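# Slide a reel fully onto the scanner glass

## Task

A reel currently straddles the rim of the scanner's glass. Get the whole reel resting flat on the glass, with the same face up as now. It must stay there on its own, with no gripper supporting it. Afterwards open the grippers and pull them away from it.

## Robot and tools

Robot: two arms, left_arm and right_arm, each ending in a two-finger gripper. The fingers extend along the gripper's +z axis and close along its y axis. The reported end_effector_position is the point midway between the finger pads, roughly 1 cm back from the tips.

Frame: a single scene frame shared by both arms. The origin sits on the table surface midway between the arms; +z is up, +x reaches out over the table, and left_arm is on the +y side. The arm names do not tell you which side of a camera picture something is on. Printed hand positions can be slightly wrong, worse when an arm is stretched out, and arms tend to stop a centimetre or more off target, usually low.

Row format (used by every moving tool): 16 numbers covering both arms even if only one moves. First left_arm: x, y, z (metres, an absolute target position of that gripper in the scene frame), then qw, qx, qy, qz (absolute target orientation, scalar first), then opening. Then the same 8 for right_arm. Opening runs from -1 (closed) to +1 (fully open, 0.094 m). To keep an arm still, repeat its whole pose from the latest result, plus its intended opening, in every row; to hold an orientation steady, resend the same quaternion rather than copying a drifted reported one.

execute_actions(actions): a list of up to 15 actions run in sequence. Each action is a table of up to 15 rows, one row per 1/30 s control step; if shorter than 15 rows, the final row repeats. Every row is an absolute pose target, not an offset. An action is rejected for both arms if any target lies more than 0.6 m from that gripper's current position along any of its own axes; if the first action fails this against the last reported state, or any action is malformed, nothing runs. Each control step the command is clipped to within 70 mm and 16 degrees of the measured pose, so distant targets take several actions, and after an action the arm goes at most to its last clipped pose. Position is favoured over orientation when both cannot be met. An empty list just returns state and images.

move(target, speed, blocking): target is one 16-number row of absolute poses; each gripper travels a straight line toward it, all arms finishing together, lasting 0.5 to 10 s (cut off at 10 s). speed is the top path speed in m/s, 0.002 to 0.5, default 0.25; rotation is capped at twice that in rad/s. Openings are applied at the start. Paths ignore obstacles and the other arm, grippers lag and can overshoot speed near full stretch. Faster contact and targets set deeper past a surface push harder. The result adds a "move:" line: the ending (done, off_target, moving, held, fault), which limits acted (paced = the sent pose was clipped; held = a check blocked some steps, after which the arm may rush), and each gripper's remaining distance. With blocking=false the result arrives after 0.5 s while motion continues; use wait(0) to poll, and wait or stop before sending new rows or moves.

wait(seconds): 0 to 10 s, arms hold their last commands; returns early if a running move ends. stop(): brakes a running move (needs room, more when fast); the fingers keep moving.

zoom_image(camera, region): camera is cam_left_wrist or cam_right_wrist; region is [x0, y0, x1, y1] pixels of that camera's latest 504x504 image, origin top-left, at most 504 by 504.

finished_scene(scene): give the current scene's number; it ends the scene irreversibly and reports success. Only call it once the reel sits flat on the glass unsupported and the grippers are open and withdrawn.

Results: a state line 'left_arm: ... | right_arm: ...' with each gripper's position and quaternion; 'Hand target' lines showing where each arm is being driven; Joint positions (last value = measured opening in metres); grip_measured on the command scale (each gripper may be off by about 1 mm, constant within a scene); joint torques in the same joint order (not zero in free air, noisy, offset). 'pose unreachable' means the clearance check altered or blocked that arm's command. Joint ranges (rad): waist -2.880 to 2.880, shoulder 0.000 to 3.142, elbow 0.000 to 3.019, wrist pitch -1.693 to 1.571, wrist yaw -1.571 to 1.571, wrist roll -2.094 to 2.094; elbows stop just short of straight.

Gripping: to hold something, command an opening below grip_measured; about 0.03 below holds firmly, less holds gently. Pad force tops out near 50 to 62 N (lower on some grippers, much lower on parts under 2 mm thick), with a brief spike at first contact. Objects may be tugged or nudged by outside disturbances.

Cameras: cam_left_wrist and cam_right_wrist, fisheye 504x504, calibration lines give K, distortion and T_world_to_cam; real values may differ slightly.

Avoid: knocking anything off the table (failure), arms striking or pressing each other, hard pushes, dropping or slamming the reel, and long holding under load (MOTOR HOT from 85 °C; at 100 °C an OVER-TEMPERATURE FAULT drops that arm). A blocked arm keeps pushing until given a new command.

Each tool is called after "Request:" in YAML: its name, and indented under it one key for each argument.

## Session

Request:
execute_actions:
  actions: []

Scene clock: 0.00 s.
left_arm: end_effector_position=(+0.2663, +0.4887, +0.1115) grip_measured=+1.000 end_effector_quat_wxyz=(+0.026, +0.924, -0.204, +0.322) | right_arm: end_effector_position=(+0.3008, -0.4185, +0.2913) grip_measured=+1.000 end_effector_quat_wxyz=(+0.525, -0.332, +0.760, -0.189)
Joint positions: left_arm=[ 0.981  1.039  0.568 -0.792  0.591 -1.953  0.094] | right_arm=[-0.42   0.311  0.519 -0.681 -0.599 -1.038  0.094]
Joint velocities: left_arm=[-0.005 -0.024  0.002 -0.022  0.007 -0.037  0.   ] | right_arm=[-0.015  0.005  0.002 -0.002  0.037 -0.007  0.   ]
Joint torques (N m, as the arm reports them, + toward a larger angle): no reading
Motor temperatures (°C, as the motors report them): left_arm=[29 27 30 31 31 28] | right_arm=[31 30 27 29 30 31]
Hand target (left_arm): +0.272, +0.495, +0.119; +0.018, +0.922, -0.206, +0.326
Hand target (right_arm): +0.302, -0.419, +0.311; +0.534, -0.334, +0.750, -0.202

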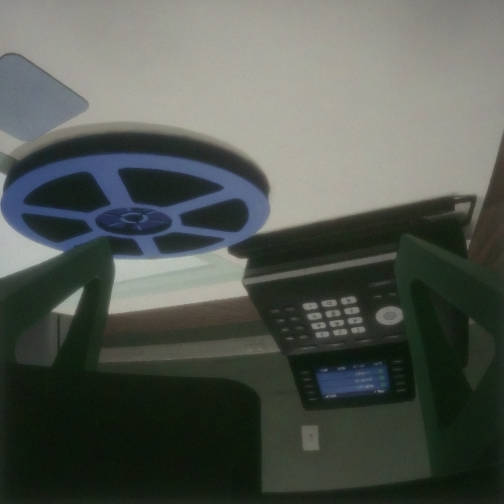

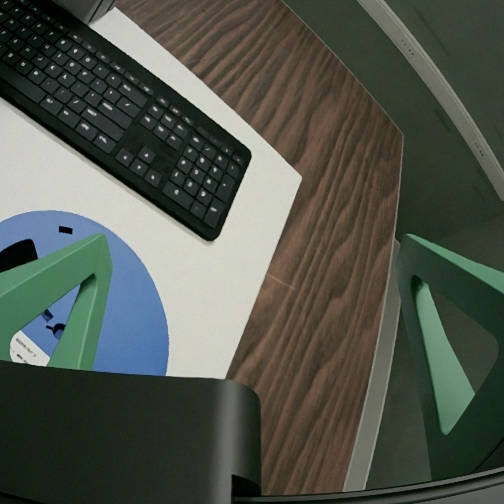

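Get an overhead view with the left arm.

Request:
move:
  target: [0.3,0.35,0.4,0,1,0,0,1,0.302,-0.419,0.311,0.534,-0.334,0.750,-0.202,1]

Scene clock: 4.23 s.
left_arm: end_effector_position=(+0.2963, +0.3516, +0.3804) grip_measured=+1.000 end_effector_quat_wxyz=(+0.111, +0.897, -0.368, +0.217) | right_arm: end_effector_position=(+0.3008, -0.4185, +0.2913) grip_measured=+1.000 end_effector_quat_wxyz=(+0.525, -0.332, +0.760, -0.189)
Joint positions: left_arm=[ 0.458  1.013  1.323 -1.683  0.454 -2.083  0.094] | right_arm=[-0.42   0.311  0.519 -0.681 -0.599 -1.038  0.094]
Joint velocities: left_arm=[-0.024 -0.015 -0.022  0.007 -0.007  0.066  0.   ] | right_arm=[-0.015 -0.005 -0.007 -0.017 -0.022 -0.037  0.   ]
Joint torques (N m, as the arm reports them, + toward a larger angle): left_arm=[-0.46 -2.77 11.45 -0.3   0.17 -0.2 ] | right_arm=[ 0.8   1.11 14.44  1.03 -0.24  0.12]
Motor temperatures (°C, as the motors report them): left_arm=[29 27 32 31 31 28] | right_arm=[31 30 29 29 30 31]
Hand target (left_arm): +0.299, +0.349, +0.399; +0.102, +0.895, -0.372, +0.226
Hand target (right_arm): +0.302, -0.419, +0.311; +0.534, -0.334, +0.750, -0.202
Off the commanded pose (left_arm): 0.020 m, 52 deg; orientation clipped at the last step of the last action.
Off the commanded pose (right_arm): 0.020 m, 2 deg.
joint sent to its limit (left arm) — the command would take joint 4 (wrist pitch) past its lower limit and joint 6 (wrist roll) past its lower limit, so those joints were sent only as far as their limits.
move: off_target (left_arm, right_arm); limits=paced
camera_calibration (this result's frames):
cam_left_wrist: T_world_to_cam=[[0.703496, 0.709593, -0.0396282, -0.44194], [0.334763, -0.281669, 0.89922, -0.337536], [0.626918, -0.645864, -0.435698, 0.331321], [0, 0, 0, 1]] pos_world=[0.216186, 0.432512, 0.430362]

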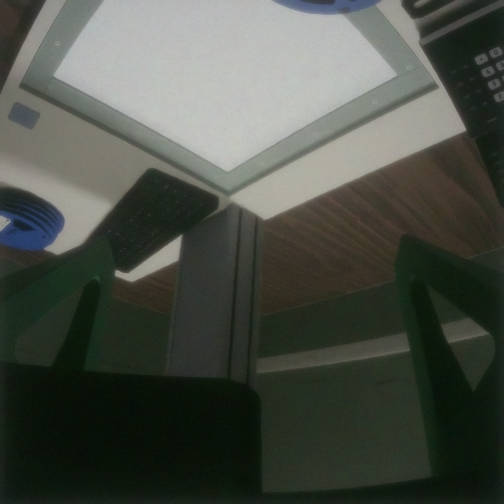

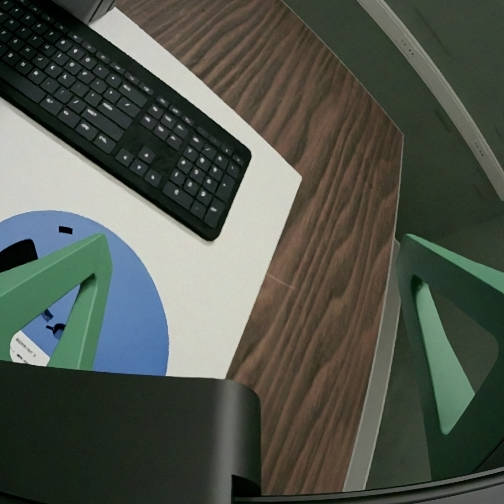

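Request:
move:
  target: [0.25,0.3,0.4,0.38,0,0.92,0,1,0.302,-0.419,0.311,0.534,-0.334,0.750,-0.202,1]

Scene clock: 13.20 s.
left_arm: end_effector_position=(+0.2477, +0.3032, +0.4036) grip_measured=+1.000 end_effector_quat_wxyz=(+0.377, -0.012, +0.926, +0.002) | right_arm: end_effector_position=(+0.3008, -0.4185, +0.2913) grip_measured=+1.000 end_effector_quat_wxyz=(+0.525, -0.332, +0.760, -0.189)
Joint positions: left_arm=[-0.097  0.592  1.09  -1.312 -0.172 -0.186  0.094] | right_arm=[-0.42   0.311  0.519 -0.681 -0.599 -1.038  0.094]
Joint velocities: left_arm=[-0.024 -0.024  0.002  0.007 -0.066  0.095  0.   ] | right_arm=[-0.024 -0.005 -0.012 -0.017 -0.007 -0.007  0.   ]
Joint torques (N m, as the arm reports them, + toward a larger angle): left_arm=[ 0.    1.26  7.06  2.7   0.05 -0.04] | right_arm=[ 0.82  1.21 14.44  1.   -0.22  0.12]
Motor temperatures (°C, as the motors report them): left_arm=[29 28 34 31 31 28] | right_arm=[31 30 31 29 30 31]
Hand target (left_arm): +0.250, +0.300, +0.401; +0.384, -0.003, +0.923, +0.000
Hand target (right_arm): +0.302, -0.419, +0.311; +0.534, -0.334, +0.750, -0.202
Off the commanded pose (left_arm): 0.005 m, 1 deg.
Off the commanded pose (right_arm): 0.020 m, 2 deg.
move: off_target (right_arm)
camera_calibration (this result's frames):
cam_left_wrist: T_world_to_cam=[[0.0261957, -0.999596, 0.011012, 0.293047], [-0.989352, -0.0275018, -0.142922, 0.315808], [0.143168, -0.00715081, -0.989673, 0.490485], [0, 0, 0, 1]] pos_world=[0.234547, 0.305121, 0.527329]

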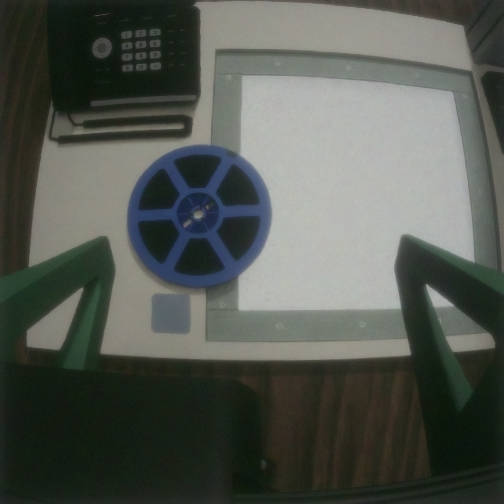

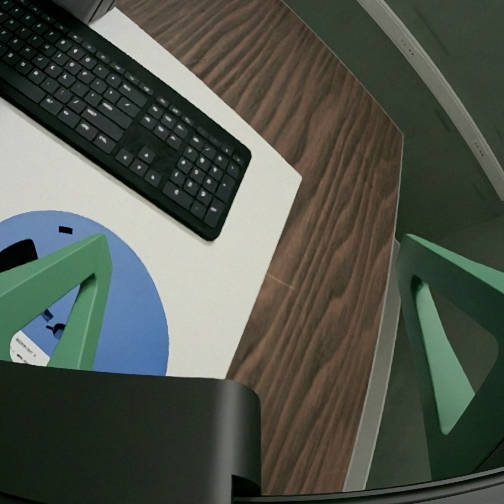

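Request:
move:
  target: [0.347,0.48,0.12,0.38,0,0.92,0,-1,0.302,-0.419,0.311,0.534,-0.334,0.750,-0.202,1]

Scene clock: 26.10 s.
left_arm: end_effector_position=(+0.3487, +0.4794, +0.1184) grip_measured=-0.989 end_effector_quat_wxyz=(+0.370, -0.004, +0.929, -0.007) | right_arm: end_effector_position=(+0.3008, -0.4185, +0.2913) grip_measured=+1.000 end_effector_quat_wxyz=(+0.525, -0.332, +0.760, -0.189)
Joint positions: left_arm=[ 0.709  1.073  0.54  -0.372  0.394  0.43   0.001] | right_arm=[-0.42   0.311  0.519 -0.681 -0.599 -1.038  0.094]
Joint velocities: left_arm=[-0.005  0.005 -0.002  0.007  0.037  0.007 -0.001] | right_arm=[-0.015  0.005 -0.007 -0.007  0.007  0.022  0.   ]
Joint torques (N m, as the arm reports them, + toward a larger angle): left_arm=[ 0.3  -5.35  6.83  2.3   0.35 -0.02] | right_arm=[ 0.94  1.13 14.38  1.05 -0.24  0.14]
Motor temperatures (°C, as the motors report them): left_arm=[29 27 34 31 31 28] | right_arm=[31 30 33 29 30 31]
Hand target (left_arm): +0.348, +0.481, +0.119; +0.378, +0.000, +0.926, +0.000
Hand target (right_arm): +0.302, -0.419, +0.311; +0.534, -0.334, +0.750, -0.202
Off the commanded pose (left_arm): 0.002 m, 2 deg.
Off the commanded pose (right_arm): 0.020 m, 2 deg.
move: off_target (right_arm)
camera_calibration (this result's frames):
cam_left_wrist: T_world_to_cam=[[0.00542797, -0.999714, 0.0232928, 0.475496], [-0.991698, -0.00837413, -0.128315, 0.369708], [0.128474, -0.022403, -0.99146, 0.207592], [0, 0, 0, 1]] pos_world=[0.337388, 0.483107, 0.242183]

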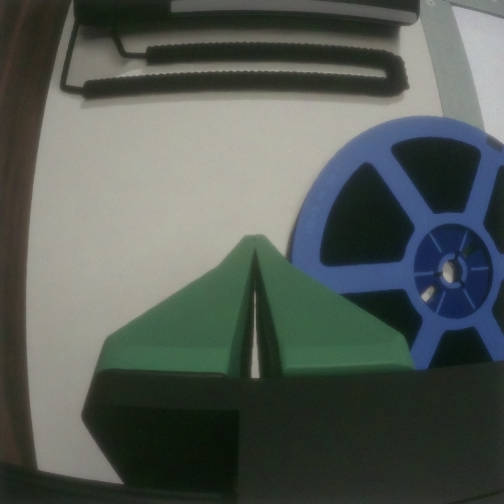

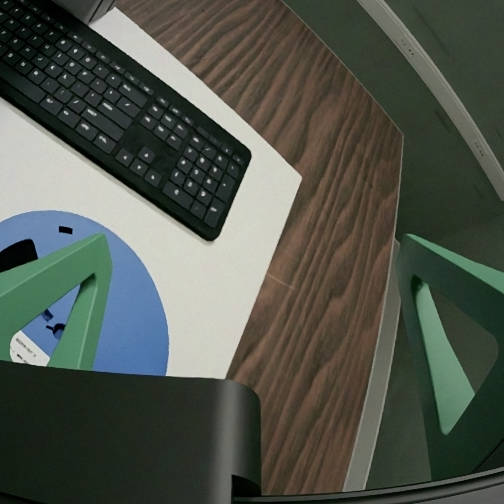

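Request:
move:
  target: [0.347,0.485,0.055,0.38,0,0.92,0,-1,0.302,-0.419,0.311,0.534,-0.334,0.750,-0.202,1]
  speed: 0.1

Scene clock: 30.63 s.
left_arm: end_effector_position=(+0.3498, +0.4828, +0.0578) grip_measured=-0.989 end_effector_quat_wxyz=(+0.378, -0.001, +0.926, -0.004) | right_arm: end_effector_position=(+0.3008, -0.4185, +0.2913) grip_measured=+1.000 end_effector_quat_wxyz=(+0.525, -0.332, +0.760, -0.189)
Joint positions: left_arm=[ 0.72   1.236  0.442 -0.096  0.406  0.441  0.001] | right_arm=[-0.42   0.311  0.519 -0.681 -0.599 -1.038  0.094]
Joint velocities: left_arm=[-0.015 -0.005 -0.007  0.012  0.007 -0.037 -0.   ] | right_arm=[-0.005 -0.005  0.007 -0.012 -0.022 -0.007  0.   ]
Joint torques (N m, as the arm reports them, + toward a larger angle): left_arm=[ 1.25 -4.63  5.96  2.36  0.36 -0.1 ] | right_arm=[ 0.84  0.93 14.43  1.03 -0.24  0.12]
Motor temperatures (°C, as the motors report them): left_arm=[29 28 34 31 31 28] | right_arm=[31 30 34 29 30 31]
Hand target (left_arm): +0.347, +0.485, +0.054; +0.381, -0.000, +0.924, +0.000
Hand target (right_arm): +0.302, -0.419, +0.311; +0.534, -0.334, +0.750, -0.202
Off the commanded pose (left_arm): 0.005 m, 1 deg.
Off the commanded pose (right_arm): 0.020 m, 2 deg.
move: off_target (right_arm)
camera_calibration (this result's frames):
cam_left_wrist: T_world_to_cam=[[0.00083633, -0.999879, 0.0155135, 0.482444], [-0.989239, -0.00309698, -0.146277, 0.360753], [0.146308, -0.0152243, -0.989122, 0.137686], [0, 0, 0, 1]] pos_world=[0.336323, 0.4856, 0.181474]

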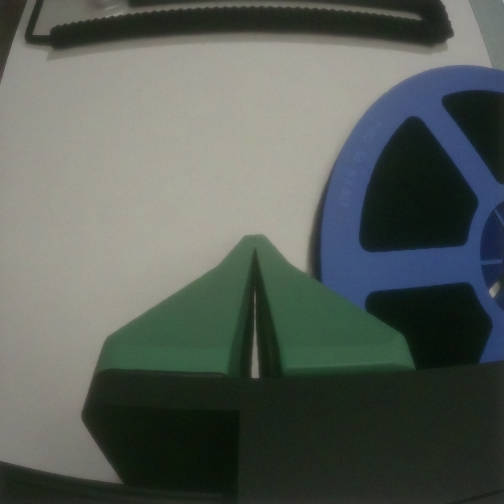

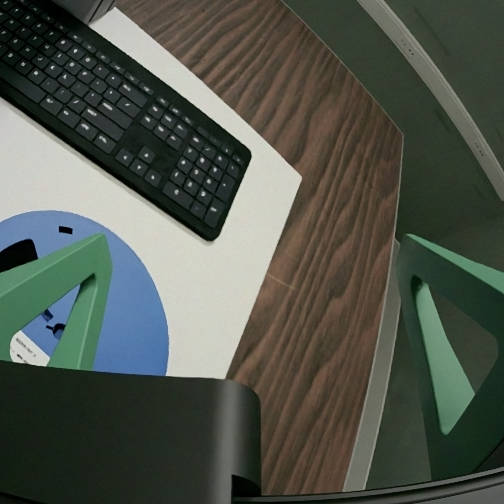

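Request:
move:
  target: [0.347,0.32,0.055,0.38,0,0.92,0,-1,0.302,-0.419,0.311,0.534,-0.334,0.750,-0.202,1]
  speed: 0.08

Scene clock: 37.37 s.
left_arm: end_effector_position=(+0.3505, +0.3207, +0.0556) grip_measured=-0.989 end_effector_quat_wxyz=(+0.375, +0.002, +0.927, +0.003) | right_arm: end_effector_position=(+0.3008, -0.4185, +0.2913) grip_measured=+1.000 end_effector_quat_wxyz=(+0.525, -0.332, +0.760, -0.189)
Joint positions: left_arm=[ 0.085  1.084  0.318 -0.036 -0.037 -0.028  0.001] | right_arm=[-0.42   0.311  0.519 -0.681 -0.599 -1.038  0.094]
Joint velocities: left_arm=[-0.015 -0.015  0.002 -0.007 -0.022 -0.022 -0.   ] | right_arm=[ 0.005 -0.015  0.007  0.002 -0.007 -0.007  0.   ]
Joint torques (N m, as the arm reports them, + toward a larger angle): left_arm=[ 0.11 -3.27  5.74  2.64 -0.08 -0.27] | right_arm=[ 0.85  1.11 14.39  1.07 -0.24  0.13]
Motor temperatures (°C, as the motors report them): left_arm=[29 28 34 31 31 28] | right_arm=[31 30 34 29 30 31]
Hand target (left_arm): +0.349, +0.318, +0.056; +0.384, -0.000, +0.923, -0.000
Hand target (right_arm): +0.302, -0.419, +0.311; +0.534, -0.334, +0.750, -0.202
Off the commanded pose (left_arm): 0.004 m, 1 deg.
Off the commanded pose (right_arm): 0.020 m, 2 deg.
move: off_target (right_arm)
camera_calibration (this result's frames):
cam_left_wrist: T_world_to_cam=[[0.00182745, -0.999998, -0.000177081, 0.320987], [-0.990103, -0.00178452, -0.140329, 0.360119], [0.140328, 0.000431773, -0.990105, 0.130023], [0, 0, 0, 1]] pos_world=[0.337722, 0.321573, 0.179329]

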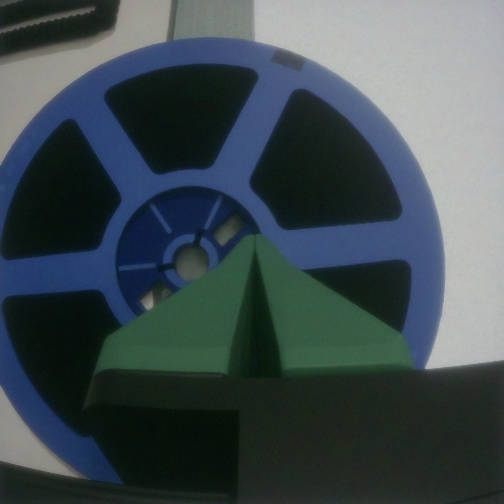

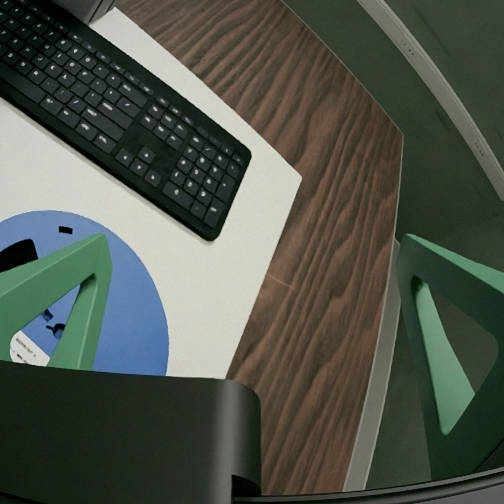

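Request:
move:
  target: [0.347,0.32,0.03,0.38,0,0.92,0,-1,0.302,-0.419,0.311,0.534,-0.334,0.750,-0.202,1]
  speed: 0.05

Scene clock: 43.90 s.
left_arm: end_effector_position=(+0.3599, +0.3208, +0.0510) grip_measured=-0.989 end_effector_quat_wxyz=(+0.404, -0.001, +0.915, +0.003) | right_arm: end_effector_position=(+0.3008, -0.4185, +0.2913) grip_measured=+1.000 end_effector_quat_wxyz=(+0.525, -0.332, +0.760, -0.189)
Joint positions: left_arm=[ 0.085  1.142  0.294  0.109 -0.04  -0.03   0.   ] | right_arm=[-0.42   0.311  0.519 -0.681 -0.599 -1.038  0.094]
Joint velocities: left_arm=[-0.005 -0.015  0.002  0.012 -0.051 -0.007 -0.   ] | right_arm=[-0.015 -0.015 -0.012  0.007 -0.022 -0.066  0.   ]
Joint torques (N m, as the arm reports them, + toward a larger angle): left_arm=[ 0.49 -1.35  4.76  2.09  0.23 -0.14] | right_arm=[ 0.79  1.07 14.41  1.04 -0.23  0.12]
Motor temperatures (°C, as the motors report them): left_arm=[29 28 33 31 31 28] | right_arm=[31 30 35 29 30 31]
Hand target (left_arm): +0.346, +0.320, +0.031; +0.382, -0.000, +0.924, +0.000
Hand target (right_arm): +0.302, -0.419, +0.311; +0.534, -0.334, +0.750, -0.202
Off the commanded pose (left_arm): 0.025 m, 3 deg.
Off the commanded pose (right_arm): 0.020 m, 2 deg.
move: off_target (left_arm, right_arm)
camera_calibration (this result's frames):
cam_left_wrist: T_world_to_cam=[[0.00553988, -0.999982, 0.00249549, 0.319576], [-0.979447, -0.00592926, -0.201614, 0.36936], [0.201625, -0.00132728, -0.979462, 0.102085], [0, 0, 0, 1]] pos_world=[0.339415, 0.321895, 0.173659]

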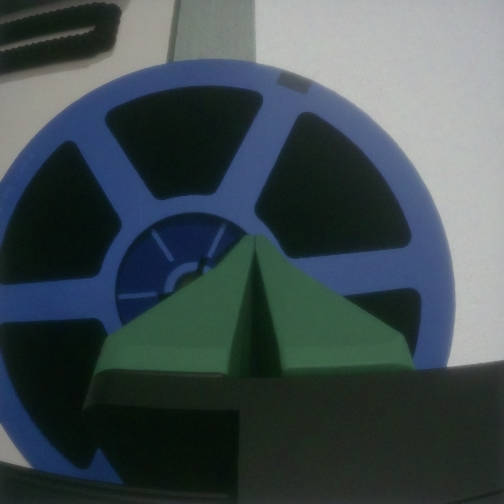

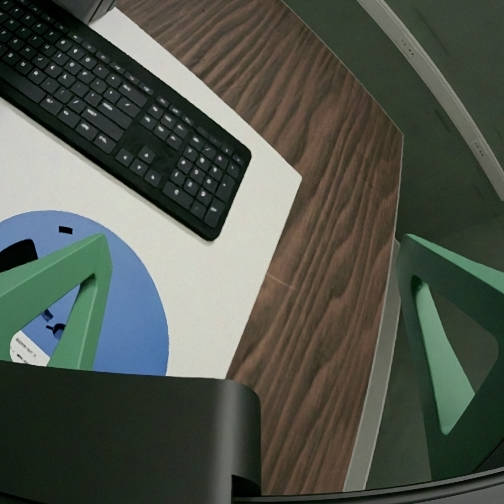

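In contact; drag.

Request:
move:
  target: [0.347,0.17,0.035,0.38,0,0.92,0,-1,0.302,-0.419,0.311,0.534,-0.334,0.750,-0.202,1]
  speed: 0.06

Scene clock: 50.30 s.
left_arm: end_effector_position=(+0.3529, +0.1772, +0.0509) grip_measured=-0.989 end_effector_quat_wxyz=(+0.411, -0.012, +0.912, -0.003) | right_arm: end_effector_position=(+0.3008, -0.4185, +0.2913) grip_measured=+1.000 end_effector_quat_wxyz=(+0.525, -0.332, +0.760, -0.189)
Joint positions: left_arm=[-0.47   1.28   0.403  0.054 -0.442 -0.453  0.   ] | right_arm=[-0.42   0.311  0.519 -0.681 -0.599 -1.038  0.094]
Joint velocities: left_arm=[ 0.005 -0.024 -0.002 -0.027 -0.007 -0.037 -0.001] | right_arm=[-0.005 -0.005 -0.007 -0.012  0.051  0.037  0.   ]
Joint torques (N m, as the arm reports them, + toward a larger angle): left_arm=[-1.19 -2.04  7.31  0.01  0.44 -0.28] | right_arm=[ 0.78  1.2  14.42  1.01 -0.24  0.13]
Motor temperatures (°C, as the motors report them): left_arm=[29 28 33 31 31 28] | right_arm=[31 30 35 29 30 31]
Hand target (left_arm): +0.347, +0.169, +0.036; +0.384, +0.000, +0.923, -0.001
Hand target (right_arm): +0.302, -0.419, +0.311; +0.534, -0.334, +0.750, -0.202
Off the commanded pose (left_arm): 0.018 m, 4 deg.
Off the commanded pose (right_arm): 0.020 m, 2 deg.
move: off_target (left_arm, right_arm)
camera_calibration (this result's frames):
cam_left_wrist: T_world_to_cam=[[0.0222528, -0.999492, 0.0228172, 0.169005], [-0.976093, -0.0266562, -0.215711, 0.364866], [0.216209, -0.0174716, -0.976191, 0.100826], [0, 0, 0, 1]] pos_world=[0.330583, 0.180406, 0.173275]

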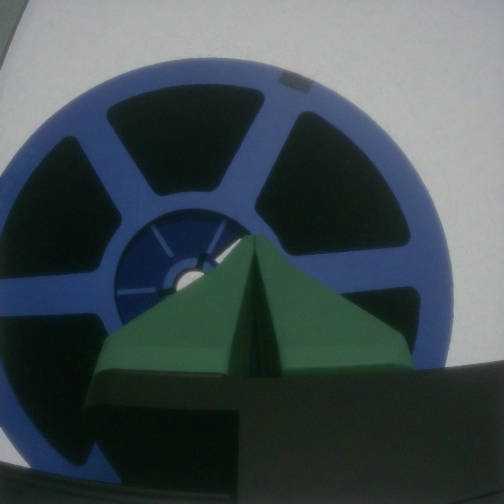

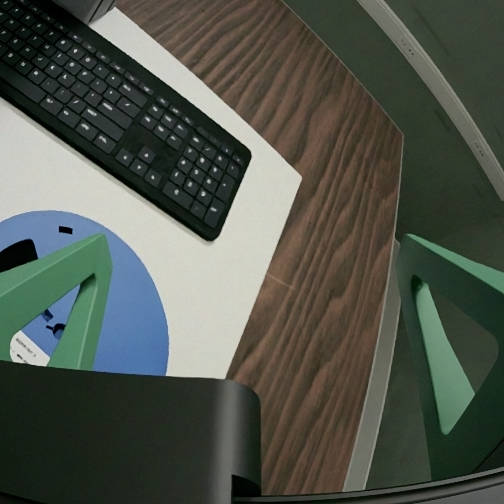

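Worked. Lift and check.

Request:
move:
  target: [0.25,0.25,0.4,0.38,0,0.92,0,1,0.302,-0.419,0.311,0.534,-0.334,0.750,-0.202,1]

Scene clock: 55.37 s.
left_arm: end_effector_position=(+0.2457, +0.2492, +0.3840) grip_measured=+1.000 end_effector_quat_wxyz=(+0.377, +0.002, +0.926, +0.001) | right_arm: end_effector_position=(+0.3008, -0.4185, +0.2913) grip_measured=+1.000 end_effector_quat_wxyz=(+0.525, -0.332, +0.760, -0.189)
Joint positions: left_arm=[-0.442  0.628  1.05  -1.307 -0.39  -0.429  0.094] | right_arm=[-0.42   0.311  0.519 -0.681 -0.599 -1.038  0.094]
Joint velocities: left_arm=[-0.024  0.005  0.002  0.002  0.022  0.022  0.   ] | right_arm=[-0.005 -0.015 -0.012 -0.012 -0.022  0.022  0.   ]
Joint torques (N m, as the arm reports them, + toward a larger angle): left_arm=[ 0.87  1.63 11.3   0.38 -0.14 -0.06] | right_arm=[ 0.65  1.11 14.45  1.02 -0.25  0.11]
Motor temperatures (°C, as the motors report them): left_arm=[29 28 34 31 31 28] | right_arm=[31 30 35 29 30 31]
Hand target (left_arm): +0.246, +0.252, +0.401; +0.382, +0.000, +0.924, +0.000
Hand target (right_arm): +0.302, -0.419, +0.311; +0.534, -0.334, +0.750, -0.202
Off the commanded pose (left_arm): 0.017 m, 1 deg.
Off the commanded pose (right_arm): 0.020 m, 2 deg.
move: off_target (left_arm, right_arm)
camera_calibration (this result's frames):
cam_left_wrist: T_world_to_cam=[[-0.000277227, -0.999997, 0.00245628, 0.249224], [-0.989733, -0.0000766853, -0.142926, 0.302841], [0.142925, -0.00247069, -0.98973, 0.469833], [0, 0, 0, 1]] pos_world=[0.23265, 0.250407, 0.507679]

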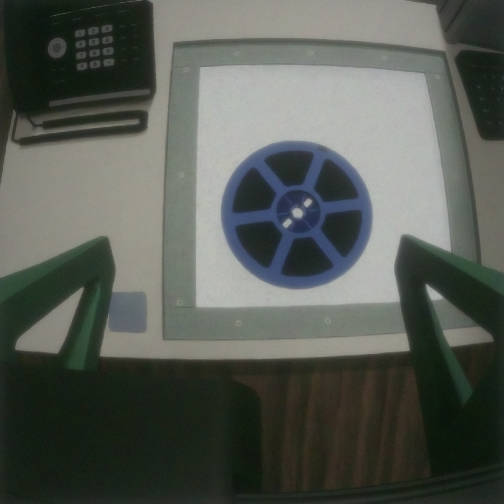

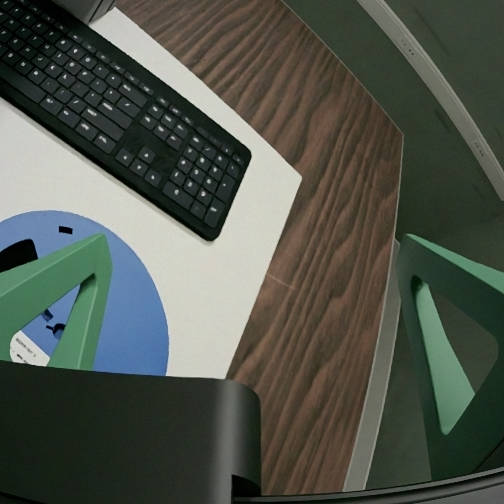

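Request:
finished_scene:
  scene: 1

The scene is finished: the task was done.


## Next scene

The same job, from a new start.

Request:
move:
  target: [0.25,0.25,0.4,0.38,0,0.92,0,1,0.25,-0.25,0.4,0.38,0,0.92,0,1]

Scene clock: 4.67 s.
left_arm: end_effector_position=(+0.2485, +0.2522, +0.4089) grip_measured=+1.000 end_effector_quat_wxyz=(+0.387, -0.004, +0.922, +0.001) | right_arm: end_effector_position=(+0.2460, -0.2510, +0.3713) grip_measured=+1.000 end_effector_quat_wxyz=(+0.347, -0.010, +0.937, -0.021)
Joint positions: left_arm=[-0.429  0.647  1.115 -1.33  -0.394 -0.423  0.094] | right_arm=[ 1.066  0.661  1.068 -1.511  0.558  0.74   0.094]
Joint velocities: left_arm=[-0.005 -0.005 -0.002 -0.002 -0.037 -0.022  0.   ] | right_arm=[-0.015 -0.005 -0.007 -0.007 -0.022  0.037  0.   ]
Joint torques (N m, as the arm reports them, + toward a larger angle): left_arm=[ 0.01  1.05  6.96  1.59 -0.26 -0.28] | right_arm=[ 1.79 -0.65 16.03  0.8   0.52  0.18]
Motor temperatures (°C, as the motors report them): left_arm=[29 28 32 31 31 28] | right_arm=[31 31 31 29 30 31]
Hand target (left_arm): +0.248, +0.250, +0.400; +0.382, -0.004, +0.924, +0.001
Hand target (right_arm): +0.248, -0.245, +0.401; +0.370, +0.002, +0.929, +0.010
Off the commanded pose (left_arm): 0.009 m, 1 deg.
Off the commanded pose (right_arm): 0.029 m, 5 deg.
move: off_target (right_arm)
camera_calibration (this result's frames):
cam_left_wrist: T_world_to_cam=[[0.0114531, -0.999896, 0.00872117, 0.246637], [-0.9862, -0.0127359, -0.165069, 0.320504], [0.165163, -0.00671027, -0.986243, 0.488189], [0, 0, 0, 1]] pos_world=[0.232626, 0.253969, 0.532228]
cam_right_wrist: T_world_to_cam=[[0.000525462, -0.99917, 0.0407196, -0.267588], [-0.99558, -0.00434704, -0.0938196, 0.283547], [0.0939188, -0.0404903, -0.994756, 0.457763], [0, 0, 0, 1]] pos_world=[0.239442, -0.247599, 0.492861]

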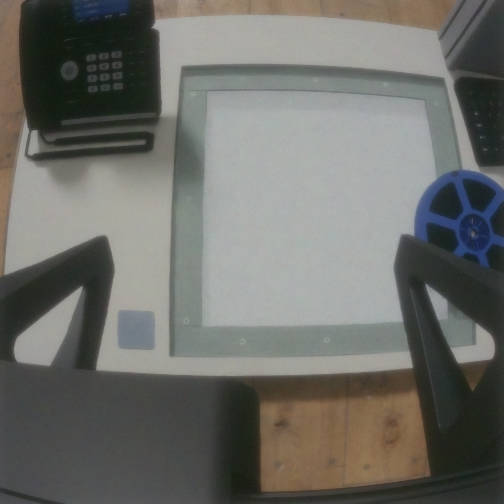

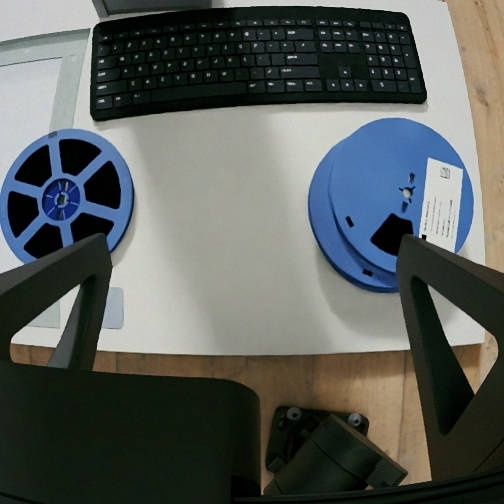

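Request:
move:
  target: [0.25,0.4,0.4,0.38,0,0.92,0,1,0.335,-0.06,0.09,0.38,0,0.92,0,-1]

Scene clock: 10.97 s.
left_arm: end_effector_position=(+0.2485, +0.3981, +0.4034) grip_measured=+1.000 end_effector_quat_wxyz=(+0.382, -0.002, +0.924, +0.001) | right_arm: end_effector_position=(+0.3335, -0.0715, +0.0813) grip_measured=-0.994 end_effector_quat_wxyz=(+0.372, -0.006, +0.928, -0.017)
Joint positions: left_arm=[ 0.614  0.625  1.096 -1.317  0.33   0.351  0.094] | right_arm=[ 1.207  1.378  0.692 -0.46   0.655  0.88   0.   ]
Joint velocities: left_arm=[ 0.005  0.005  0.002 -0.022  0.022 -0.007  0.   ] | right_arm=[-0.024 -0.005 -0.002  0.002  0.037  0.066  0.   ]
Joint torques (N m, as the arm reports them, + toward a larger angle): left_arm=[ 0.87  1.47  7.99  1.3   0.31 -0.04] | right_arm=[  1.74 -10.19   9.01   0.82   0.58   0.17]
Motor temperatures (°C, as the motors report them): left_arm=[29 28 33 31 31 28] | right_arm=[31 31 32 29 30 31]
Hand target (left_arm): +0.248, +0.399, +0.399; +0.378, +0.000, +0.926, +0.001
Hand target (right_arm): +0.333, -0.064, +0.090; +0.380, -0.000, +0.925, -0.000
Off the commanded pose (left_arm): 0.004 m, 0 deg.
Off the commanded pose (right_arm): 0.015 m, 2 deg.
move: off_target (right_arm)
camera_calibration (this result's frames):
cam_left_wrist: T_world_to_cam=[[0.00758477, -0.999947, 0.00690937, 0.394372], [-0.987976, -0.00856063, -0.154371, 0.315962], [0.154422, -0.00565543, -0.987989, 0.486771], [0, 0, 0, 1]] pos_world=[0.234003, 0.399809, 0.526974]
cam_right_wrist: T_world_to_cam=[[-0.00573492, -0.999532, 0.0300589, -0.0736196], [-0.989323, 0.0012937, -0.145734, 0.346778], [0.145627, -0.0305737, -0.988867, 0.151318], [0, 0, 0, 1]] pos_world=[0.320618, -0.0694074, 0.202383]

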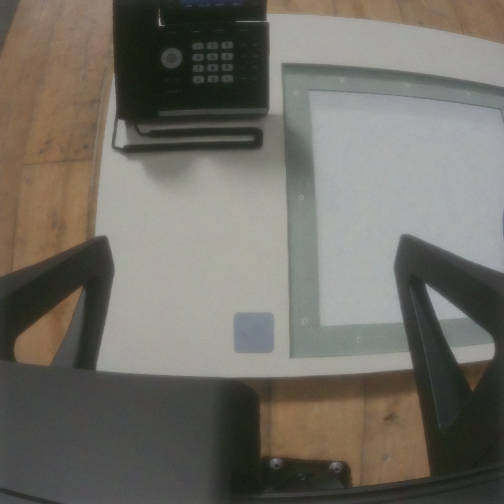

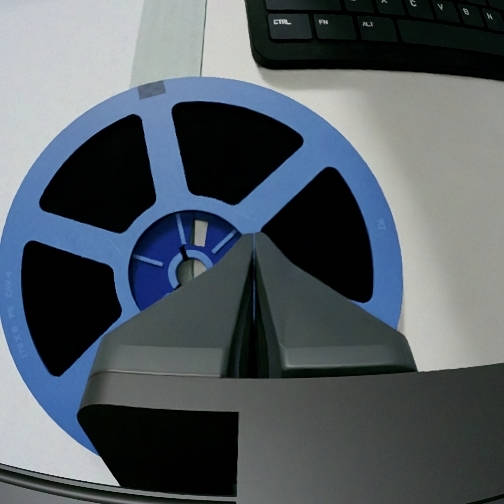

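Good placement. Press and drag.

Request:
move:
  target: [0.25,0.4,0.4,0.38,0,0.92,0,1,0.335,-0.06,0.035,0.38,0,0.92,0,-1]
  speed: 0.05

Request:
move:
  target: [0.25,0.4,0.4,0.38,0,0.92,0,1,0.335,0.1,0.035,0.38,0,0.92,0,-1]
  speed: 0.06

Scene clock: 16.07 s.
left_arm: end_effector_position=(+0.2488, +0.3970, +0.4037) grip_measured=+1.000 end_effector_quat_wxyz=(+0.383, +0.000, +0.924, -0.002) | right_arm: end_effector_position=(+0.3411, -0.0609, +0.0454) grip_measured=-0.995 end_effector_quat_wxyz=(+0.387, +0.004, +0.922, +0.001)
Joint positions: left_arm=[ 0.614  0.625  1.096 -1.317  0.337  0.354  0.094] | right_arm=[ 1.207  1.486  0.656 -0.265  0.663  0.88   0.   ]
Joint velocities: left_arm=[ 0.015 -0.005 -0.007 -0.007  0.007  0.051  0.   ] | right_arm=[-0.005  0.005 -0.037  0.002  0.037  0.007 -0.002]
Joint torques (N m, as the arm reports them, + toward a larger angle): left_arm=[ 1.54  2.46  7.58  1.87  0.35 -0.05] | right_arm=[ 1.8  -8.46  6.7   0.41  0.26  0.14]
Motor temperatures (°C, as the motors report them): left_arm=[29 28 34 31 31 28] | right_arm=[31 31 32 29 30 31]
Hand target (left_arm): +0.250, +0.400, +0.400; +0.382, -0.000, +0.924, +0.000
Hand target (right_arm): +0.335, -0.061, +0.036; +0.382, -0.000, +0.924, +0.000
Off the commanded pose (left_arm): 0.005 m, 0 deg.
Off the commanded pose (right_arm): 0.012 m, 1 deg.
move: off_target (right_arm)
camera_calibration (this result's frames):
cam_left_wrist: T_world_to_cam=[[0.00112428, -0.999953, 0.00958658, 0.39379], [-0.987641, -0.00261282, -0.15671, 0.314783], [0.156728, -0.00929192, -0.987598, 0.487718], [0, 0, 0, 1]] pos_world=[0.234011, 0.399126, 0.527224]
cam_right_wrist: T_world_to_cam=[[-0.00987444, -0.999899, -0.0102297, -0.0586878], [-0.983999, 0.0115364, -0.177798, 0.349325], [0.177898, 0.00831033, -0.984014, 0.10609], [0, 0, 0, 1]] pos_world=[0.324283, -0.0635934, 0.165903]

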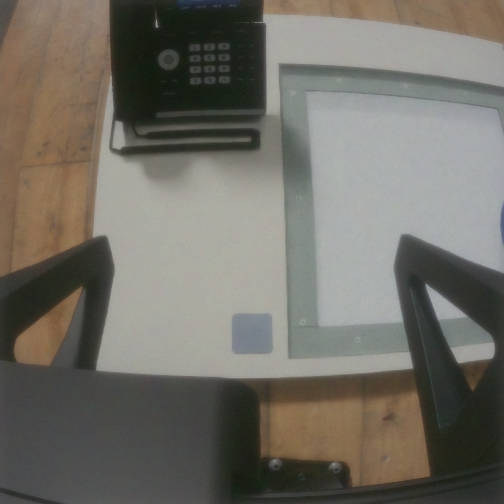

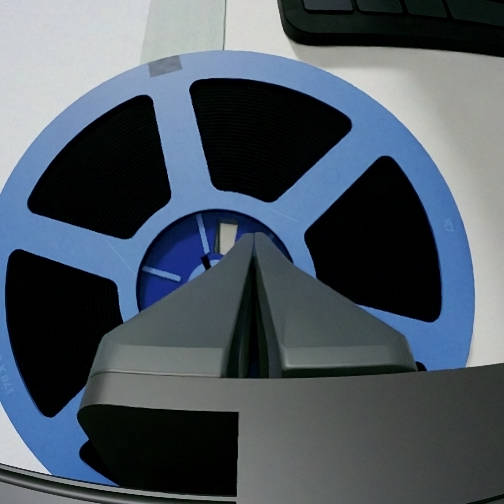

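Scene clock: 19.10 s.
left_arm: end_effector_position=(+0.2488, +0.3970, +0.4037) grip_measured=+1.000 end_effector_quat_wxyz=(+0.383, +0.000, +0.924, -0.002) | right_arm: end_effector_position=(+0.3440, +0.0809, +0.0451) grip_measured=-0.995 end_effector_quat_wxyz=(+0.391, +0.009, +0.920, -0.008)
Joint positions: left_arm=[ 0.614  0.625  1.096 -1.317  0.337  0.354  0.094] | right_arm=[ 1.358  1.785  1.063 -0.505  0.743  1.074  0.   ]
Joint velocities: left_arm=[-0.005 -0.005 -0.012 -0.007 -0.037 -0.037  0.   ] | right_arm=[-0.005  0.005  0.007 -0.007 -0.051  0.007  0.   ]
Joint torques (N m, as the arm reports them, + toward a larger angle): left_arm=[ 1.57  2.52  7.84  1.91  0.3  -0.07] | right_arm=[  2.51 -12.01  11.52  -0.21  -0.39   0.21]
Motor temperatures (°C, as the motors report them): left_arm=[29 28 34 31 31 28] | right_arm=[31 31 33 29 30 31]
Hand target (left_arm): +0.250, +0.400, +0.400; +0.382, -0.000, +0.924, +0.000
Hand target (right_arm): +0.335, +0.099, +0.034; +0.381, +0.000, +0.925, -0.001
Off the commanded pose (left_arm): 0.005 m, 0 deg.
Off the commanded pose (right_arm): 0.023 m, 2 deg.
move: off_target (right_arm)
camera_calibration (this result's frames):
cam_left_wrist: T_world_to_cam=[[0.00112428, -0.999953, 0.00958658, 0.39379], [-0.987641, -0.00261282, -0.15671, 0.314783], [0.156728, -0.00929192, -0.987598, 0.487718], [0, 0, 0, 1]] pos_world=[0.234011, 0.399126, 0.527224]
cam_right_wrist: T_world_to_cam=[[-0.0256607, -0.99967, 0.000816424, 0.0880429], [-0.981904, 0.0250513, -0.187716, 0.349142], [0.187633, -0.00561857, -0.982223, 0.101797], [0, 0, 0, 1]] pos_world=[0.325982, 0.0798394, 0.165455]

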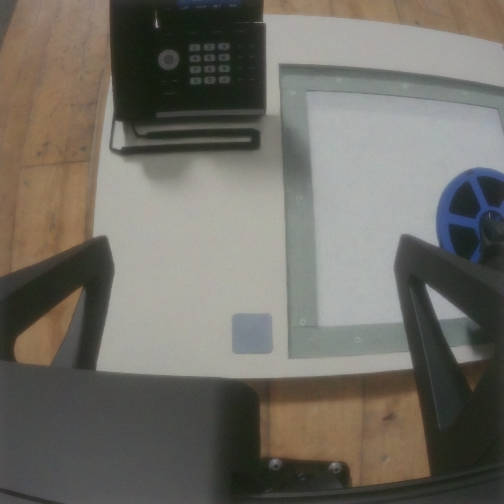

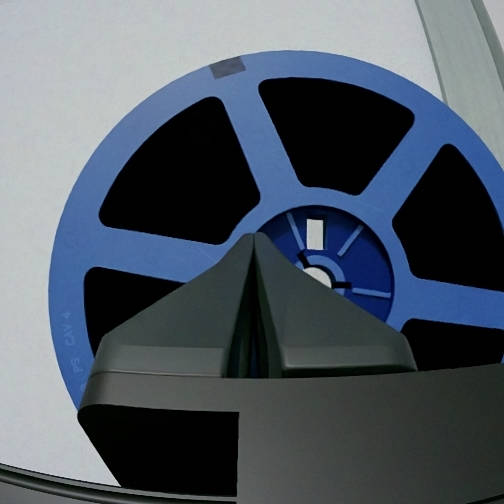

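Some slip; the edge is still close to the frame. Drag further, pressing harder.

Request:
move:
  target: [0.25,0.4,0.4,0.38,0,0.92,0,1,0.335,0.18,0.02,0.38,0,0.92,0,-1]
  speed: 0.05

Request:
move:
  target: [0.25,0.4,0.4,0.38,0,0.92,0,1,0.25,-0.1,0.4,0.38,0,0.92,0,1]

Scene clock: 28.73 s.
left_arm: end_effector_position=(+0.2488, +0.3970, +0.4037) grip_measured=+1.000 end_effector_quat_wxyz=(+0.383, +0.000, +0.924, -0.002) | right_arm: end_effector_position=(+0.3499, +0.1625, +0.0452) grip_measured=-0.995 end_effector_quat_wxyz=(+0.398, +0.014, +0.917, -0.000)
Joint positions: left_arm=[ 0.614  0.625  1.096 -1.317  0.337  0.354  0.094] | right_arm=[ 1.404  1.948  1.319 -0.618  0.766  1.135  0.   ]
Joint velocities: left_arm=[ 0.015  0.005 -0.002 -0.022 -0.037 -0.022  0.   ] | right_arm=[-0.015 -0.015  0.002  0.002 -0.066  0.081  0.001]
Joint torques (N m, as the arm reports them, + toward a larger angle): left_arm=[ 1.55  2.3   7.72  1.83  0.31 -0.06] | right_arm=[  2.91 -13.24  11.62  -0.17  -0.69   0.17]
Motor temperatures (°C, as the motors report them): left_arm=[29 28 35 31 31 28] | right_arm=[31 31 33 29 30 31]
Hand target (left_arm): +0.250, +0.400, +0.400; +0.382, -0.000, +0.924, +0.000
Hand target (right_arm): +0.334, +0.178, +0.020; +0.381, +0.000, +0.924, -0.001
Off the commanded pose (left_arm): 0.005 m, 0 deg.
Off the commanded pose (right_arm): 0.034 m, 3 deg.
move: off_target (right_arm)
camera_calibration (this result's frames):
cam_left_wrist: T_world_to_cam=[[0.00112428, -0.999953, 0.00958658, 0.39379], [-0.987641, -0.00261282, -0.15671, 0.314783], [0.156728, -0.00929192, -0.987598, 0.487718], [0, 0, 0, 1]] pos_world=[0.234011, 0.399126, 0.527224]
cam_right_wrist: T_world_to_cam=[[-0.0291781, -0.999429, -0.0170222, 0.171807], [-0.979032, 0.0320091, -0.201178, 0.351366], [0.201608, 0.0107953, -0.979407, 0.0936126], [0, 0, 0, 1]] pos_world=[0.330138, 0.159452, 0.165296]

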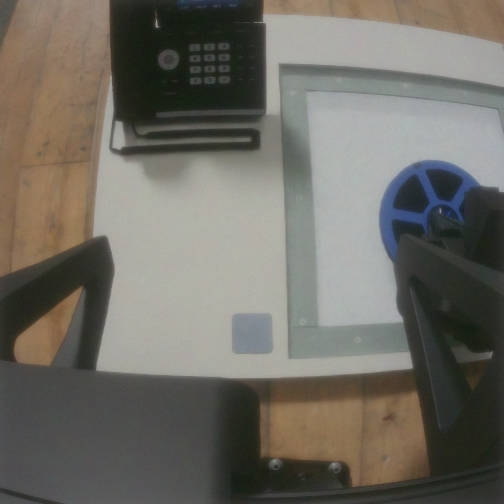

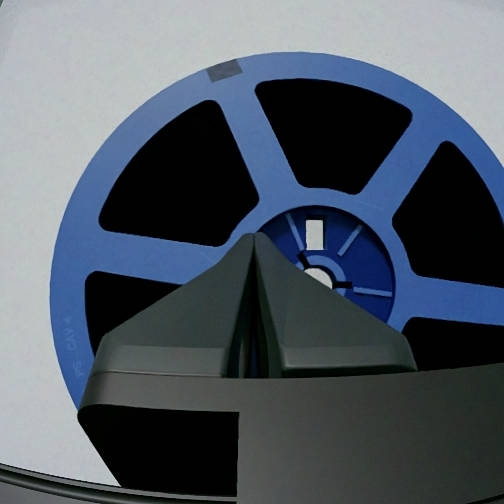

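Scene clock: 31.17 s.
left_arm: end_effector_position=(+0.2488, +0.3970, +0.4037) grip_measured=+1.000 end_effector_quat_wxyz=(+0.383, +0.000, +0.924, -0.002) | right_arm: end_effector_position=(+0.2528, -0.1042, +0.3808) grip_measured=+1.000 end_effector_quat_wxyz=(+0.377, -0.001, +0.926, -0.019)
Joint positions: left_arm=[ 0.614  0.625  1.096 -1.317  0.337  0.354  0.094] | right_arm=[ 1.405  1.033  1.256 -1.525  0.735  1.131  0.094]
Joint velocities: left_arm=[-0.015  0.015 -0.007  0.002  0.037 -0.139  0.   ] | right_arm=[-0.015 -0.005  0.022 -0.002  0.022 -0.022  0.   ]
Joint torques (N m, as the arm reports them, + toward a larger angle): left_arm=[ 2.11  1.99  7.65  1.73  0.37 -0.04] | right_arm=[ 1.84 -5.72 15.44 -0.29  0.46  0.06]
Motor temperatures (°C, as the motors report them): left_arm=[29 28 35 31 31 28] | right_arm=[31 31 34 29 30 31]
Hand target (left_arm): +0.250, +0.400, +0.400; +0.382, -0.000, +0.924, +0.000
Hand target (right_arm): +0.251, -0.097, +0.400; +0.382, +0.000, +0.924, +0.000
Off the commanded pose (left_arm): 0.005 m, 0 deg.
Off the commanded pose (right_arm): 0.020 m, 2 deg.
move: off_target (right_arm)
camera_calibration (this result's frames):
cam_left_wrist: T_world_to_cam=[[0.00112428, -0.999953, 0.00958658, 0.39379], [-0.987641, -0.00261282, -0.15671, 0.314783], [0.156728, -0.00929192, -0.987598, 0.487718], [0, 0, 0, 1]] pos_world=[0.234011, 0.399126, 0.527224]
cam_right_wrist: T_world_to_cam=[[-0.0165676, -0.999437, 0.0291825, -0.11267], [-0.987551, 0.0117905, -0.156857, 0.315515], [0.156424, -0.031418, -0.98719, 0.45473], [0, 0, 0, 1]] pos_world=[0.238589, -0.10204, 0.501683]

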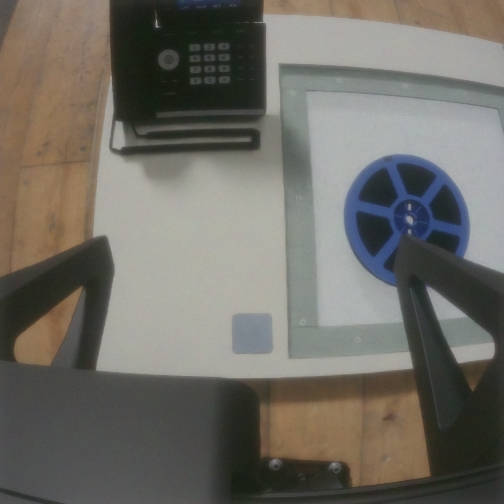

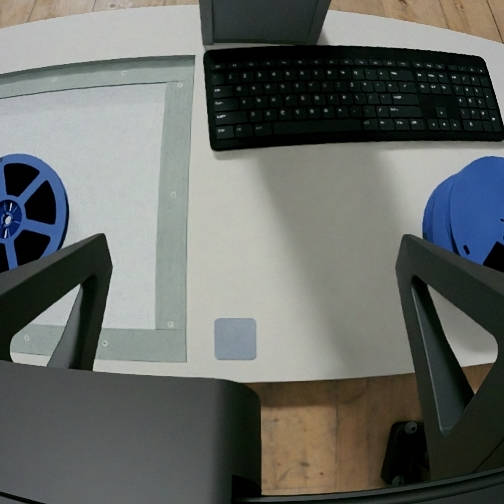

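Request:
finished_scene:
  scene: 2

The scene is finished: the task was done.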